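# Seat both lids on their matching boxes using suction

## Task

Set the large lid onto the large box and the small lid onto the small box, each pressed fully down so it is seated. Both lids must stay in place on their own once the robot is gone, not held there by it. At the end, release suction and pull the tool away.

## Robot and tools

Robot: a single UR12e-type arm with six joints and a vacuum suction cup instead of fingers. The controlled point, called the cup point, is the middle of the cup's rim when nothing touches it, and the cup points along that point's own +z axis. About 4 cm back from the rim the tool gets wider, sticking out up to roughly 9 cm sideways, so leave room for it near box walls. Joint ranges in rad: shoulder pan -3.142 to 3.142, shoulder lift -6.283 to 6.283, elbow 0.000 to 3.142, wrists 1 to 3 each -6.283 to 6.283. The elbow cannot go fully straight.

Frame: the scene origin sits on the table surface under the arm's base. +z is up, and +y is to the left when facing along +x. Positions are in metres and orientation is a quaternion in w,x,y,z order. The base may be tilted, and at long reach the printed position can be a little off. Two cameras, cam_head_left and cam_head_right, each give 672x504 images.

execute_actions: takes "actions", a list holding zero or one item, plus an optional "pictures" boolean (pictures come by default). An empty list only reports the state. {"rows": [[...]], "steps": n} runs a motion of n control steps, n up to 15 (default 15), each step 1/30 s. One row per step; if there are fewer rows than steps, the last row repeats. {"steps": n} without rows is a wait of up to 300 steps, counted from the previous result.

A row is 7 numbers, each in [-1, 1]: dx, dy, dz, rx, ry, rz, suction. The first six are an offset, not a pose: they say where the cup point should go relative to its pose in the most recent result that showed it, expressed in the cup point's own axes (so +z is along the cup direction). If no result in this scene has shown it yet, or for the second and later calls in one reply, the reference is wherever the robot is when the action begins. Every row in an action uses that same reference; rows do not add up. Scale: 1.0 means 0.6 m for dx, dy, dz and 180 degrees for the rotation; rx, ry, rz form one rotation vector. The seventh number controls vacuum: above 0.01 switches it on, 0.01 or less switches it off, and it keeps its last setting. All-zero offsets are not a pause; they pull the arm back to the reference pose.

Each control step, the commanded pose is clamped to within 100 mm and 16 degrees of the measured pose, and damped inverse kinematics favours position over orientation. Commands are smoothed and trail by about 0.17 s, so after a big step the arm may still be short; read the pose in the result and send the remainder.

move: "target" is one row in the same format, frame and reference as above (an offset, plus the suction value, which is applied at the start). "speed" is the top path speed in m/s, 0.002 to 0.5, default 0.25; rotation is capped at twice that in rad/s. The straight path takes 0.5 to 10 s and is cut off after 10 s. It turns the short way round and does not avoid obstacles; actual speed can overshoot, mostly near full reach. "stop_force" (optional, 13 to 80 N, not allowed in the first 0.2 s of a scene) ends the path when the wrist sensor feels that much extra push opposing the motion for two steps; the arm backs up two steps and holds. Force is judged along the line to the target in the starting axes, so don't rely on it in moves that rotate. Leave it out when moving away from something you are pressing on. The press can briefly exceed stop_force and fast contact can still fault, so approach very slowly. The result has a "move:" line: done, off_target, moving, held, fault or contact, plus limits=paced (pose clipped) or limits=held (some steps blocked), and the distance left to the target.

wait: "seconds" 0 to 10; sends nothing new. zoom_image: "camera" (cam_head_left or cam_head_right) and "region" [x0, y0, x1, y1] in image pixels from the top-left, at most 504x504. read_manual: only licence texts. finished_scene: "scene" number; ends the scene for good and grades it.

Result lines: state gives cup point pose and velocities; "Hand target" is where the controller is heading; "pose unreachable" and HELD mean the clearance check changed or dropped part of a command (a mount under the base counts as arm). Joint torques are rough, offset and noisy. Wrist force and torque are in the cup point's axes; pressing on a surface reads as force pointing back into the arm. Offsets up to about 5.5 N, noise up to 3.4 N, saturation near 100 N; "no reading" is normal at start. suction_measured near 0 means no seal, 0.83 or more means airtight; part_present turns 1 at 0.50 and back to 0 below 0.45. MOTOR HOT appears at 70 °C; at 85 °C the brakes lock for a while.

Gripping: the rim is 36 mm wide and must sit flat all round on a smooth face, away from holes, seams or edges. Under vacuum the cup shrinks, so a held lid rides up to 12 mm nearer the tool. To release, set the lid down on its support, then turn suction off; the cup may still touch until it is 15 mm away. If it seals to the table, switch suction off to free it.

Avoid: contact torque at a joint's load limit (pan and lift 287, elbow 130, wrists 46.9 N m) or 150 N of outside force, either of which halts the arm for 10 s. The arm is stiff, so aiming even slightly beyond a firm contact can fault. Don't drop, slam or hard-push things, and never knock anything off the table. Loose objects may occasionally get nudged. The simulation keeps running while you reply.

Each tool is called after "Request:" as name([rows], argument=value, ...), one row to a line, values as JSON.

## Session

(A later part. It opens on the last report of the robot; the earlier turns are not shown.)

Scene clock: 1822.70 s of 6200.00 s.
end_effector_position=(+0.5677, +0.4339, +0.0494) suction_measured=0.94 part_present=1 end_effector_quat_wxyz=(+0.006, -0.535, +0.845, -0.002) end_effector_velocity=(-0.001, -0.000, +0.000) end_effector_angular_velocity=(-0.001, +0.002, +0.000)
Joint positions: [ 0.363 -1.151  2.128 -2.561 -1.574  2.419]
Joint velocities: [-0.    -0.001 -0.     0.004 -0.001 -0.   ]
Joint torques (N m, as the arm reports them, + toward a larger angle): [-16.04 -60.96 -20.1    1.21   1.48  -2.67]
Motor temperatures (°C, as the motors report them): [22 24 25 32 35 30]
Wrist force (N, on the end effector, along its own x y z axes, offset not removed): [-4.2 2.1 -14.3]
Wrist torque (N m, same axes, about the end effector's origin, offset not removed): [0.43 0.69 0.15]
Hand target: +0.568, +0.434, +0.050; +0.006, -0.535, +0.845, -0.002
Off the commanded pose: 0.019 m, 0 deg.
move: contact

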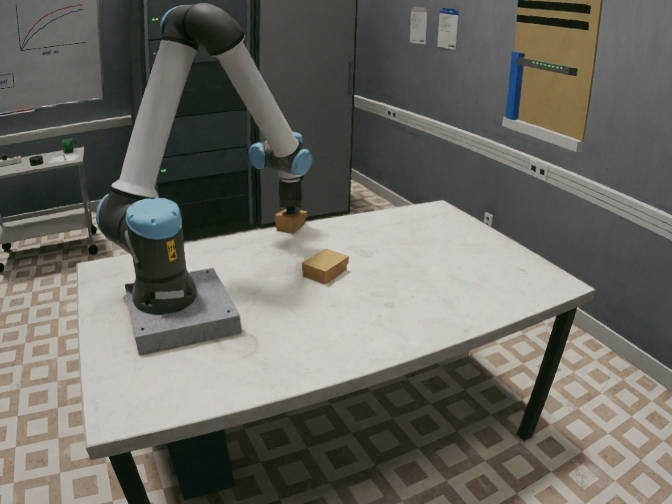

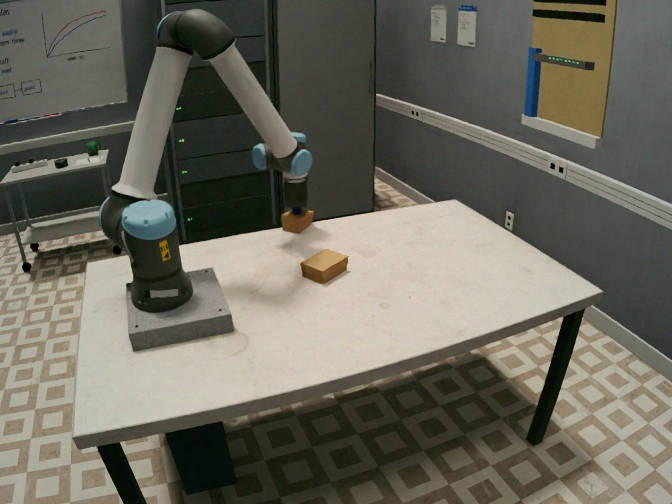

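Request:
move(target=[0,0,-0.04,0,0,0,1], speed=0.008)

Request:
move(target=[0.0013,0,0,0,0,0,1], speed=0.003)

Request:
zoom_image(camera="cam_head_left", region=[265,190,325,240])

Request:
move(target=[0,0,0.07,0,0,0,1], speed=0.004, stop_force=13)

Request:
zoom_image(camera="cam_head_left", region=[265,190,325,240])

Scene clock: 1832.27 s of 6200.00 s.
end_effector_position=(+0.5674, +0.4338, +0.0731) suction_measured=0.94 part_present=1 end_effector_quat_wxyz=(+0.006, -0.535, +0.845, -0.002) end_effector_velocity=(-0.000, -0.000, +0.003) end_effector_angular_velocity=(-0.001, -0.001, -0.001)
Joint positions: [ 0.363 -1.189  2.121 -2.517 -1.574  2.419]
Joint velocities: [ 0.    -0.005  0.     0.004 -0.001  0.001]
Joint torques (N m, as the arm reports them, + toward a larger angle): [  9.44 -70.68 -35.5   -0.16   1.29   3.35]
Motor temperatures (°C, as the motors report them): [22 24 25 32 35 30]
Wrist force (N, on the end effector, along its own x y z axes, offset not removed): [4.3 4.7 -4.0]
Wrist torque (N m, same axes, about the end effector's origin, offset not removed): [0.95 -0.56 0.30]
Hand target: +0.567, +0.434, +0.073; +0.006, -0.535, +0.845, -0.002
Off the commanded pose: 0.000 m, 0 deg.
After step 90, 3.37 s passed at rest.
move: done

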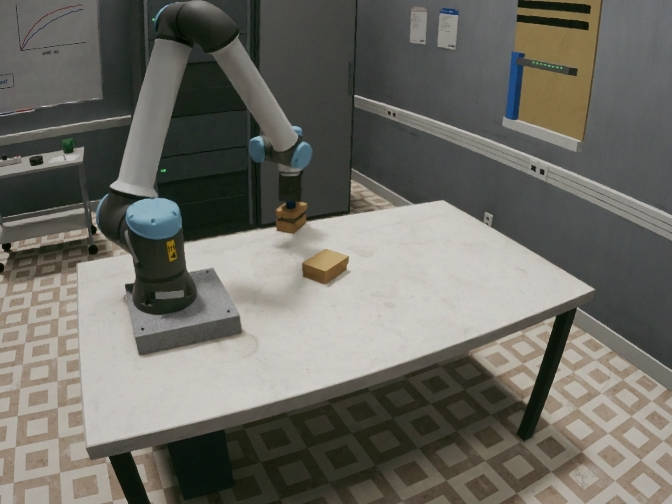

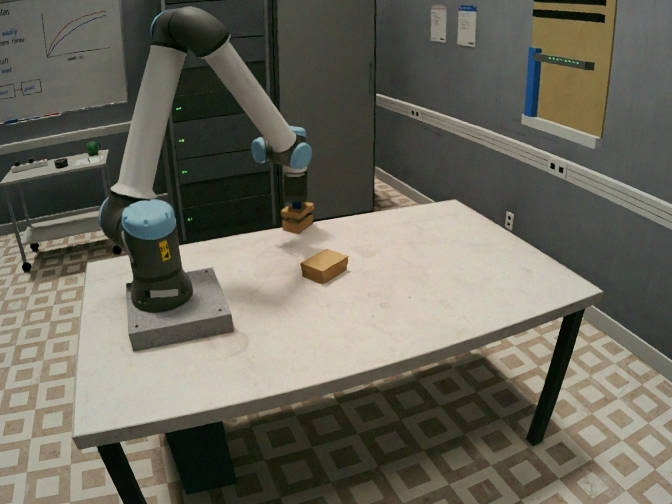

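Scene clock: 1832.97 s of 6200.00 s.
end_effector_position=(+0.5671, +0.4331, +0.0731) suction_measured=0.94 part_present=1 end_effector_quat_wxyz=(+0.006, -0.535, +0.845, -0.002) end_effector_velocity=(-0.000, -0.000, -0.001) end_effector_angular_velocity=(-0.002, +0.001, +0.001)
Joint positions: [ 0.363 -1.189  2.122 -2.517 -1.574  2.419]
Joint velocities: [ 0.001  0.002  0.    -0.001 -0.001 -0.   ]
Joint torques (N m, as the arm reports them, + toward a larger angle): [-16.15 -71.56 -22.97  -8.17   1.46  -2.63]
Motor temperatures (°C, as the motors report them): [22 24 25 32 35 30]
Wrist force (N, on the end effector, along its own x y z axes, offset not removed): [4.0 1.1 -7.3]
Wrist torque (N m, same axes, about the end effector's origin, offset not removed): [0.31 -0.81 0.24]
Hand target: +0.567, +0.433, +0.073; +0.006, -0.535, +0.845, -0.002
Off the commanded pose: 0.000 m, 0 deg.
move: done

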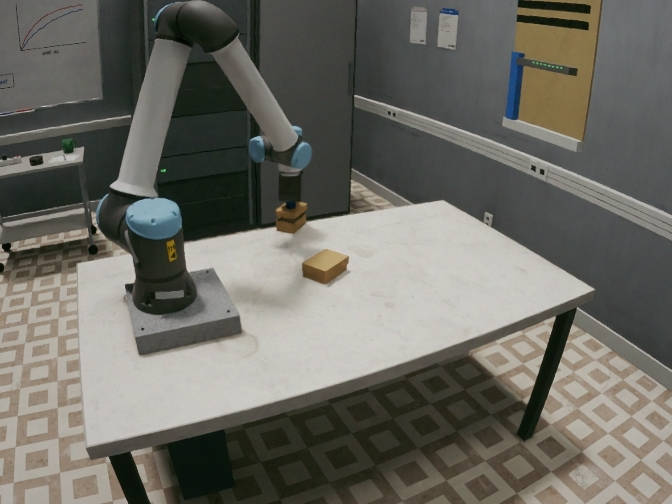

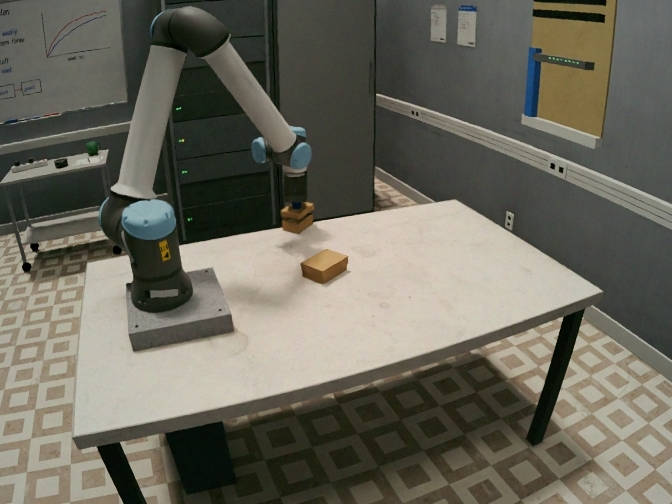

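Region (265, 190, 325, 240) of cam_head_left's 672x504 image, scaled by 8.400, with more detail than that image has.

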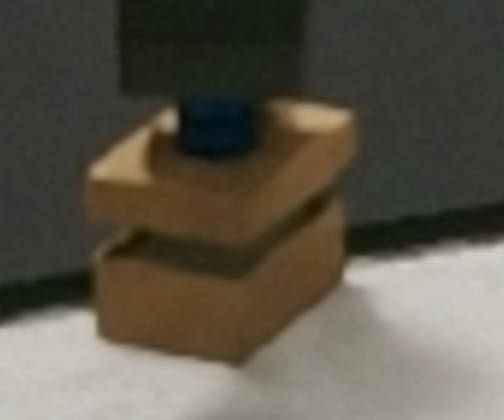

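Scene clock: 1839.33 s of 6200.00 s.
end_effector_position=(+0.5674, +0.4332, +0.0491) suction_measured=0.94 part_present=1 end_effector_quat_wxyz=(+0.006, -0.535, +0.845, -0.002) end_effector_velocity=(-0.000, -0.000, +0.000) end_effector_angular_velocity=(-0.001, +0.003, -0.001)
Joint positions: [ 0.363 -1.151  2.129 -2.563 -1.574  2.419]
Joint velocities: [-0.001 -0.001 -0.     0.004  0.001  0.   ]
Joint torques (N m, as the arm reports them, + toward a larger angle): [-15.8  -62.68 -22.04   1.     0.96  -2.71]
Motor temperatures (°C, as the motors report them): [22 24 25 32 35 30]
Wrist force (N, on the end effector, along its own x y z axes, offset not removed): [-2.6 -0.1 -18.2]
Wrist torque (N m, same axes, about the end effector's origin, offset not removed): [-0.06 0.49 0.31]
Hand target: +0.567, +0.433, +0.049; +0.006, -0.535, +0.845, -0.002
Off the commanded pose: 0.018 m, 0 deg.
move: contact

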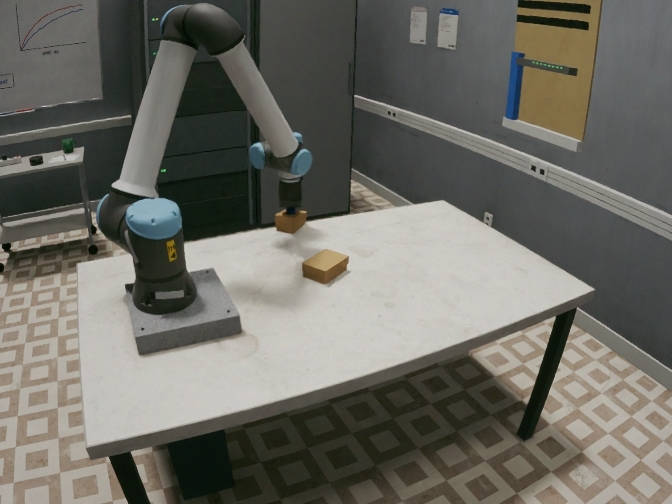

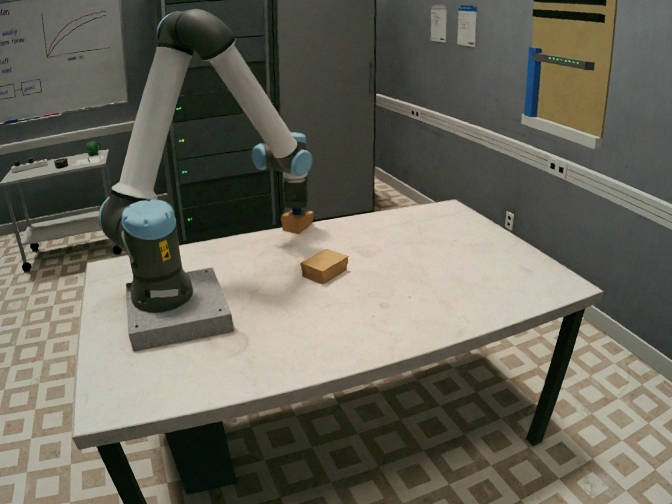

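Region (265, 190, 325, 240) of cam_head_left's 672x504 image, scaled by 8.400, with more detail than that image has.

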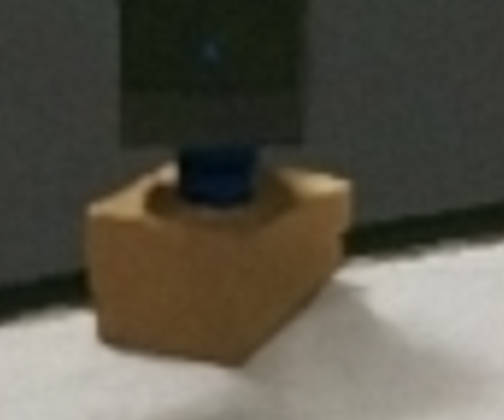

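Request:
move(target=[0,0,-0.045,0,0,0,1], speed=0.008)

Request:
move(target=[0.0012,0,0,0,0,0,1], speed=0.003)

Request:
move(target=[0,0,0.075,0,0,0,1], speed=0.004, stop_force=13)

Scene clock: 1862.27 s of 6200.00 s.
end_effector_position=(+0.5671, +0.4331, +0.0758) suction_measured=0.94 part_present=1 end_effector_quat_wxyz=(+0.006, -0.535, +0.845, -0.002) end_effector_velocity=(-0.000, -0.001, +0.001) end_effector_angular_velocity=(-0.001, +0.001, -0.001)
Joint positions: [ 0.363 -1.194  2.121 -2.512 -1.574  2.419]
Joint velocities: [-0.001 -0.003 -0.     0.004 -0.    -0.001]
Joint torques (N m, as the arm reports them, + toward a larger angle): [ 11.39 -70.43 -35.1   -0.04   0.62   3.66]
Motor temperatures (°C, as the motors report them): [22 24 25 32 35 30]
Wrist force (N, on the end effector, along its own x y z axes, offset not removed): [-0.4 2.2 -8.6]
Wrist torque (N m, same axes, about the end effector's origin, offset not removed): [0.48 -0.15 0.00]
Hand target: +0.567, +0.433, +0.076; +0.006, -0.535, +0.845, -0.002
Off the commanded pose: 0.000 m, 0 deg.
After step 90, 16.37 s passed at rest.
move: done

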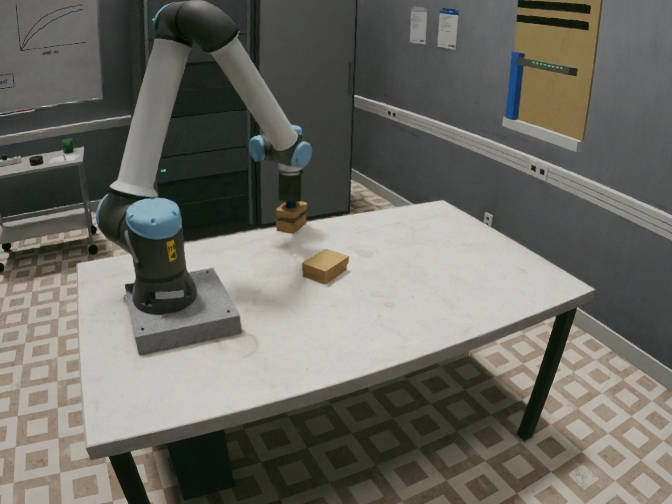

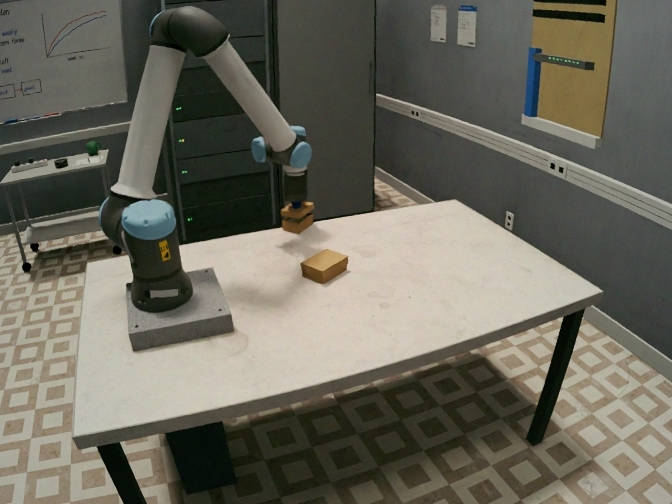

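Scene clock: 1862.97 s of 6200.00 s.
end_effector_position=(+0.5668, +0.4325, +0.0758) suction_measured=0.94 part_present=1 end_effector_quat_wxyz=(+0.006, -0.535, +0.845, -0.002) end_effector_velocity=(+0.000, -0.000, +0.001) end_effector_angular_velocity=(-0.000, -0.001, +0.000)
Joint positions: [ 0.362 -1.194  2.122 -2.513 -1.574  2.418]
Joint velocities: [-0.    -0.001  0.    -0.    -0.    -0.001]
Joint torques (N m, as the arm reports them, + toward a larger angle): [-15.06 -72.36 -23.78  -7.98   1.1   -2.25]
Motor temperatures (°C, as the motors report them): [22 24 25 32 35 30]
Wrist force (N, on the end effector, along its own x y z axes, offset not removed): [-0.5 5.7 1.4]
Wrist torque (N m, same axes, about the end effector's origin, offset not removed): [1.05 0.01 0.10]
Hand target: +0.567, +0.432, +0.076; +0.006, -0.535, +0.845, -0.002
Off the commanded pose: 0.000 m, 0 deg.
move: done

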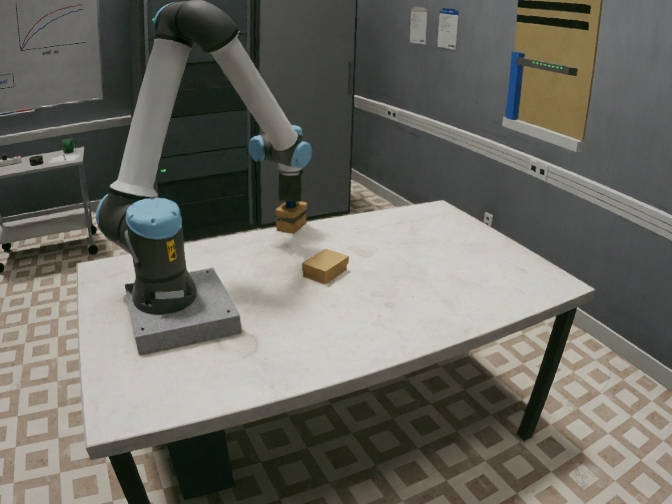

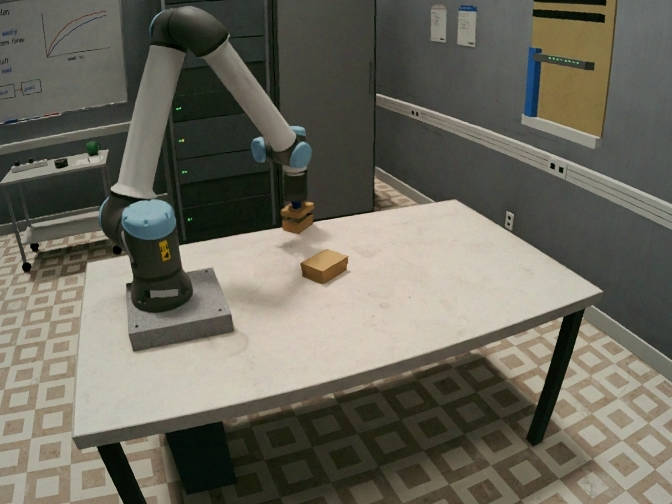

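Scene clock: 1873.17 s of 6200.00 s.
end_effector_position=(+0.5673, +0.4327, +0.0360) suction_measured=0.94 part_present=1 end_effector_quat_wxyz=(+0.006, -0.535, +0.845, -0.002) end_effector_velocity=(-0.001, -0.000, -0.002) end_effector_angular_velocity=(-0.001, +0.002, -0.001)
Joint positions: [ 0.362 -1.131  2.134 -2.588 -1.574  2.418]
Joint velocities: [ 0.     0.002  0.002 -0.002  0.     0.001]
Joint torques (N m, as the arm reports them, + toward a larger angle): [-15.16 -51.85 -21.57  -8.16   1.44  -2.78]
Motor temperatures (°C, as the motors report them): [22 24 25 32 35 30]
Wrist force (N, on the end effector, along its own x y z axes, offset not removed): [4.4 1.6 -6.8]
Wrist torque (N m, same axes, about the end effector's origin, offset not removed): [0.30 -0.81 0.11]
Hand target: +0.567, +0.433, +0.036; +0.006, -0.535, +0.845, -0.002
Off the commanded pose: 0.005 m, 0 deg.
move: off_target (path cut at 10 s)

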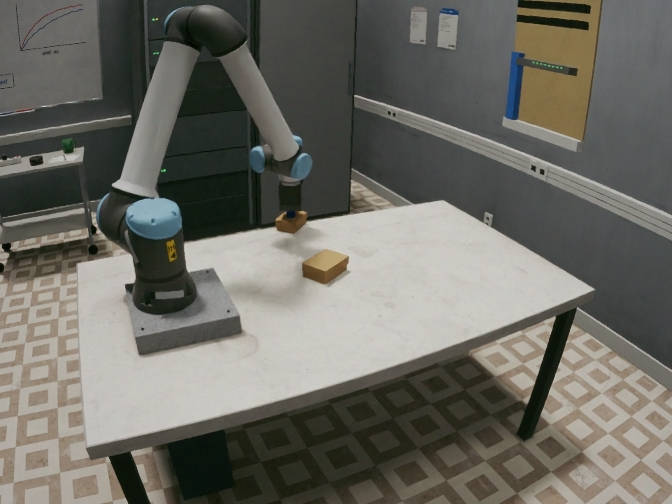

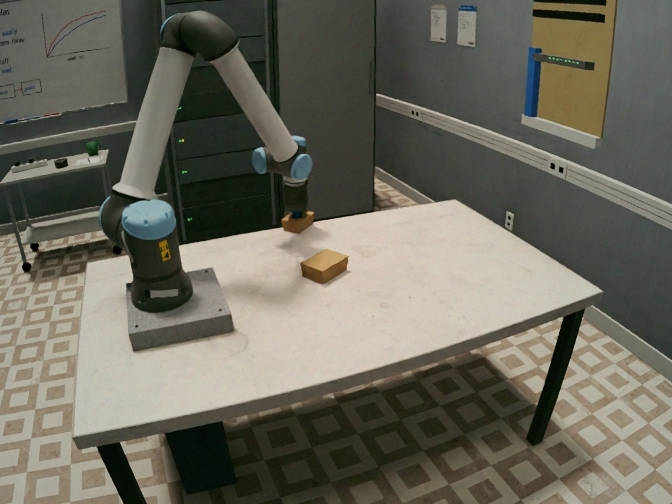

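Went deeper. Continue down.

Request:
move(target=[0,0,0.03,0,0,0,1], speed=0.003, stop_force=15)

Request:
zoom_image(camera="cam_head_left", region=[260,190,370,290])

Scene clock: 1879.40 s of 6200.00 s.
end_effector_position=(+0.5674, +0.4327, +0.0338) suction_measured=0.94 part_present=1 end_effector_quat_wxyz=(+0.006, -0.535, +0.845, -0.002) end_effector_velocity=(-0.001, -0.000, +0.001) end_effector_angular_velocity=(-0.000, +0.002, +0.001)
Joint positions: [ 0.362 -1.127  2.134 -2.592 -1.574  2.418]
Joint velocities: [ 0.    -0.002  0.001  0.003  0.001 -0.   ]
Joint torques (N m, as the arm reports them, + toward a larger angle): [-13.68 -55.57 -13.9    1.72   1.88  -2.24]
Motor temperatures (°C, as the motors report them): [22 24 25 32 35 30]
Wrist force (N, on the end effector, along its own x y z axes, offset not removed): [2.5 4.9 -29.9]
Wrist torque (N m, same axes, about the end effector's origin, offset not removed): [0.38 0.22 0.41]
Hand target: +0.567, +0.433, +0.034; +0.006, -0.535, +0.845, -0.002
Off the commanded pose: 0.016 m, 0 deg.
After step 90, 2.17 s passed at rest.
move: contact

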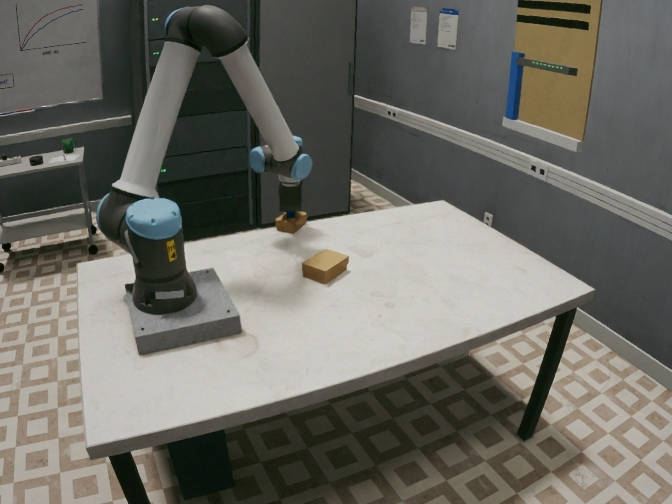

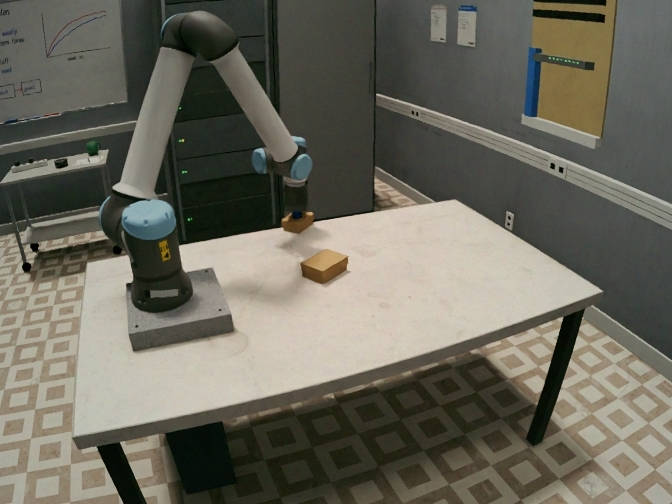

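Region (260, 190, 370, 290) of cam_head_left's 672x504 image, scaled by 4.582, with more detail than that image has; it fills the top 458 rows of this view, and the rest is white.

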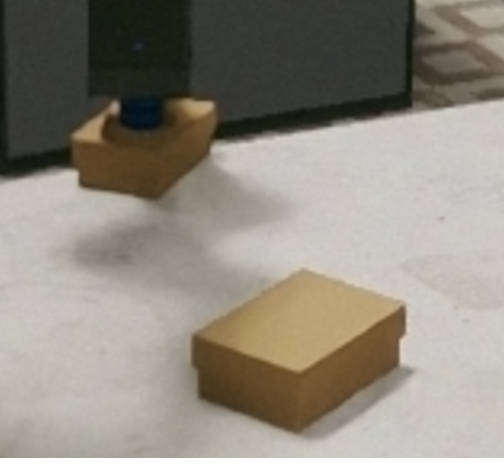

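Seated. Release.

Request:
move(target=[0,0,-0.006,0,0,0,0], speed=0.01)

Request:
wait(seconds=1)

Request:
move(target=[0,0,-0.2,0,0,0,0], speed=0.06)

Request:
zoom_image(camera="cam_head_left", region=[260,190,370,290])

Scene clock: 1885.37 s of 6200.00 s.
end_effector_position=(+0.5673, +0.4327, +0.0372) suction_measured=0.00 part_present=0 end_effector_quat_wxyz=(+0.006, -0.535, +0.845, -0.002) end_effector_velocity=(-0.001, +0.000, +0.002) end_effector_angular_velocity=(+0.000, -0.000, +0.001)
Joint positions: [ 0.362 -1.132  2.133 -2.586 -1.574  2.418]
Joint velocities: [ 0.001 -0.003  0.     0.003  0.    -0.   ]
Joint torques (N m, as the arm reports them, + toward a larger angle): [-10.6  -62.36 -27.1    1.72   0.64  -1.55]
Motor temperatures (°C, as the motors report them): [22 24 25 32 35 30]
Wrist force (N, on the end effector, along its own x y z axes, offset not removed): [0.4 4.2 -20.8]
Wrist torque (N m, same axes, about the end effector's origin, offset not removed): [0.60 -0.26 0.49]
Hand target: +0.567, +0.433, +0.037; +0.006, -0.535, +0.845, -0.002
Off the commanded pose: 0.000 m, 0 deg.
After step 90, 2.27 s passed at rest.
move: done

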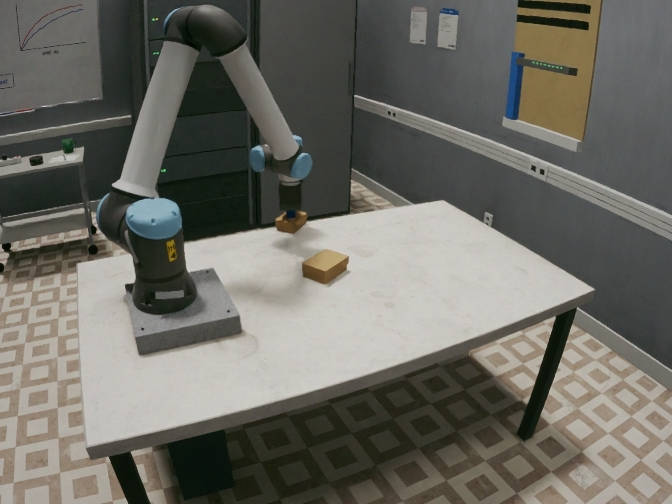

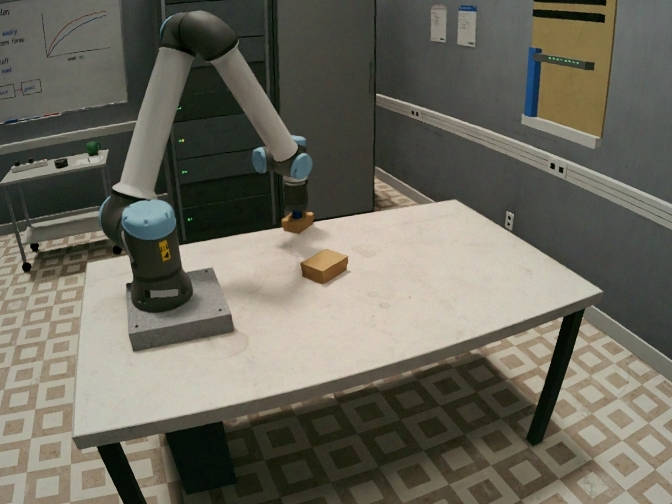

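Scene clock: 1886.37 s of 6200.00 s.
end_effector_position=(+0.5673, +0.4327, +0.0374) suction_measured=0.00 part_present=0 end_effector_quat_wxyz=(+0.006, -0.535, +0.845, -0.002) end_effector_velocity=(+0.001, +0.000, +0.000) end_effector_angular_velocity=(+0.000, -0.000, +0.001)
Joint positions: [ 0.362 -1.133  2.133 -2.585 -1.574  2.418]
Joint velocities: [-0.     0.    -0.001  0.001  0.    -0.001]
Joint torques (N m, as the arm reports them, + toward a larger angle): [ -5.03 -62.1  -27.61   1.54   0.6    0.31]
Motor temperatures (°C, as the motors report them): [22 24 25 32 35 30]
Wrist force (N, on the end effector, along its own x y z axes, offset not removed): [5.0 3.1 -20.1]
Wrist torque (N m, same axes, about the end effector's origin, offset not removed): [0.57 -1.11 0.15]
Hand target: +0.567, +0.433, +0.037; +0.006, -0.535, +0.845, -0.002
Off the commanded pose: 0.000 m, 0 deg.
Steps of this call (steps 1 to 30: nothing new was sent). Readings (end_effector_position | what the end effector reports):
1: (+0.5673, +0.4327, +0.0372) | suction_measured=0.00 part_present=0
2: (+0.5673, +0.4327, +0.0373) | suction_measured=0.00 part_present=0
4: (+0.5673, +0.4327, +0.0373) | suction_measured=0.00 part_present=0
8: (+0.5673, +0.4327, +0.0374) | suction_measured=0.00 part_present=0
30: the state above

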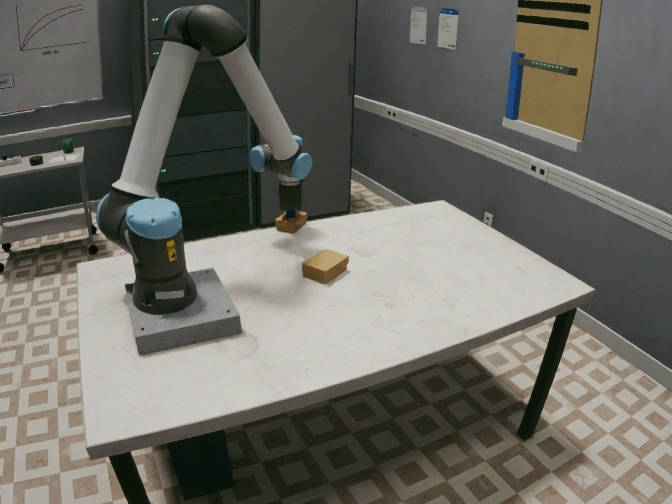

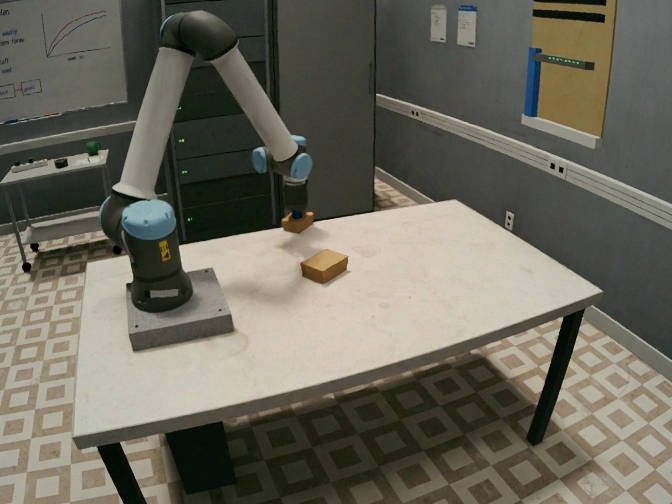

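Scene clock: 1888.83 s of 6200.00 s.
end_effector_position=(+0.5658, +0.4322, +0.1571) suction_measured=0.00 part_present=0 end_effector_quat_wxyz=(+0.006, -0.535, +0.845, -0.002) end_effector_velocity=(+0.000, +0.000, +0.004) end_effector_angular_velocity=(+0.001, -0.001, +0.000)
Joint positions: [ 0.362 -1.311  2.083 -2.357 -1.574  2.418]
Joint velocities: [-0.    -0.005 -0.002  0.006 -0.    -0.   ]
Joint torques (N m, as the arm reports them, + toward a larger angle): [  7.83 -64.26 -40.81  -0.33   0.46   3.23]
Motor temperatures (°C, as the motors report them): [22 24 25 32 35 30]
Wrist force (N, on the end effector, along its own x y z axes, offset not removed): [-0.9 3.1 -4.3]
Wrist torque (N m, same axes, about the end effector's origin, offset not removed): [0.65 0.32 0.30]
Hand target: +0.566, +0.432, +0.157; +0.006, -0.535, +0.845, -0.002
Off the commanded pose: 0.000 m, 0 deg.
move: done

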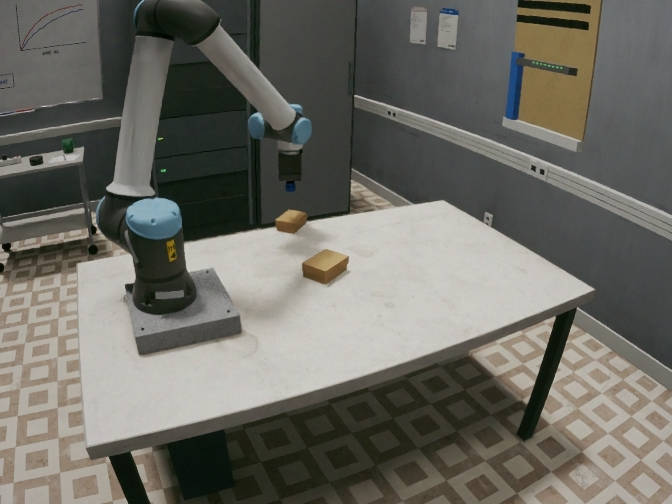

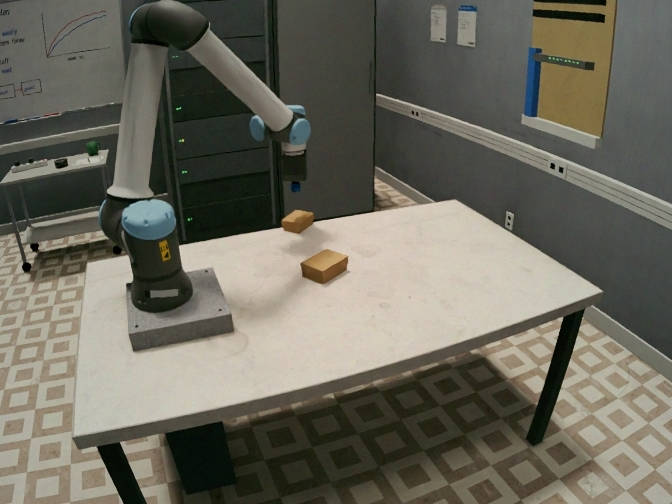

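Region (260, 190, 370, 290) of cam_head_left's 672x504 image, scaled by 4.582, with more detail than that image has; it fills the top 458 rows of this view, and the rest is white.

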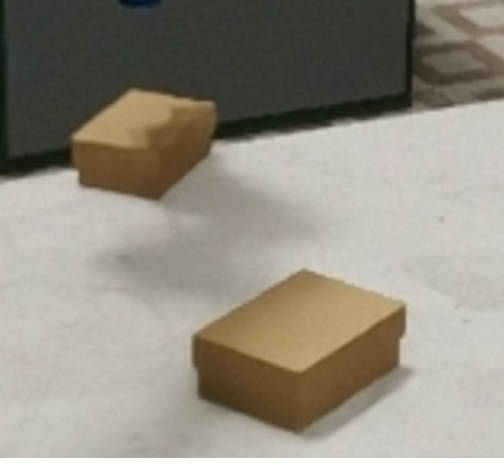

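Request:
finished_scene(scene=2)

The scene is finished: the task was done.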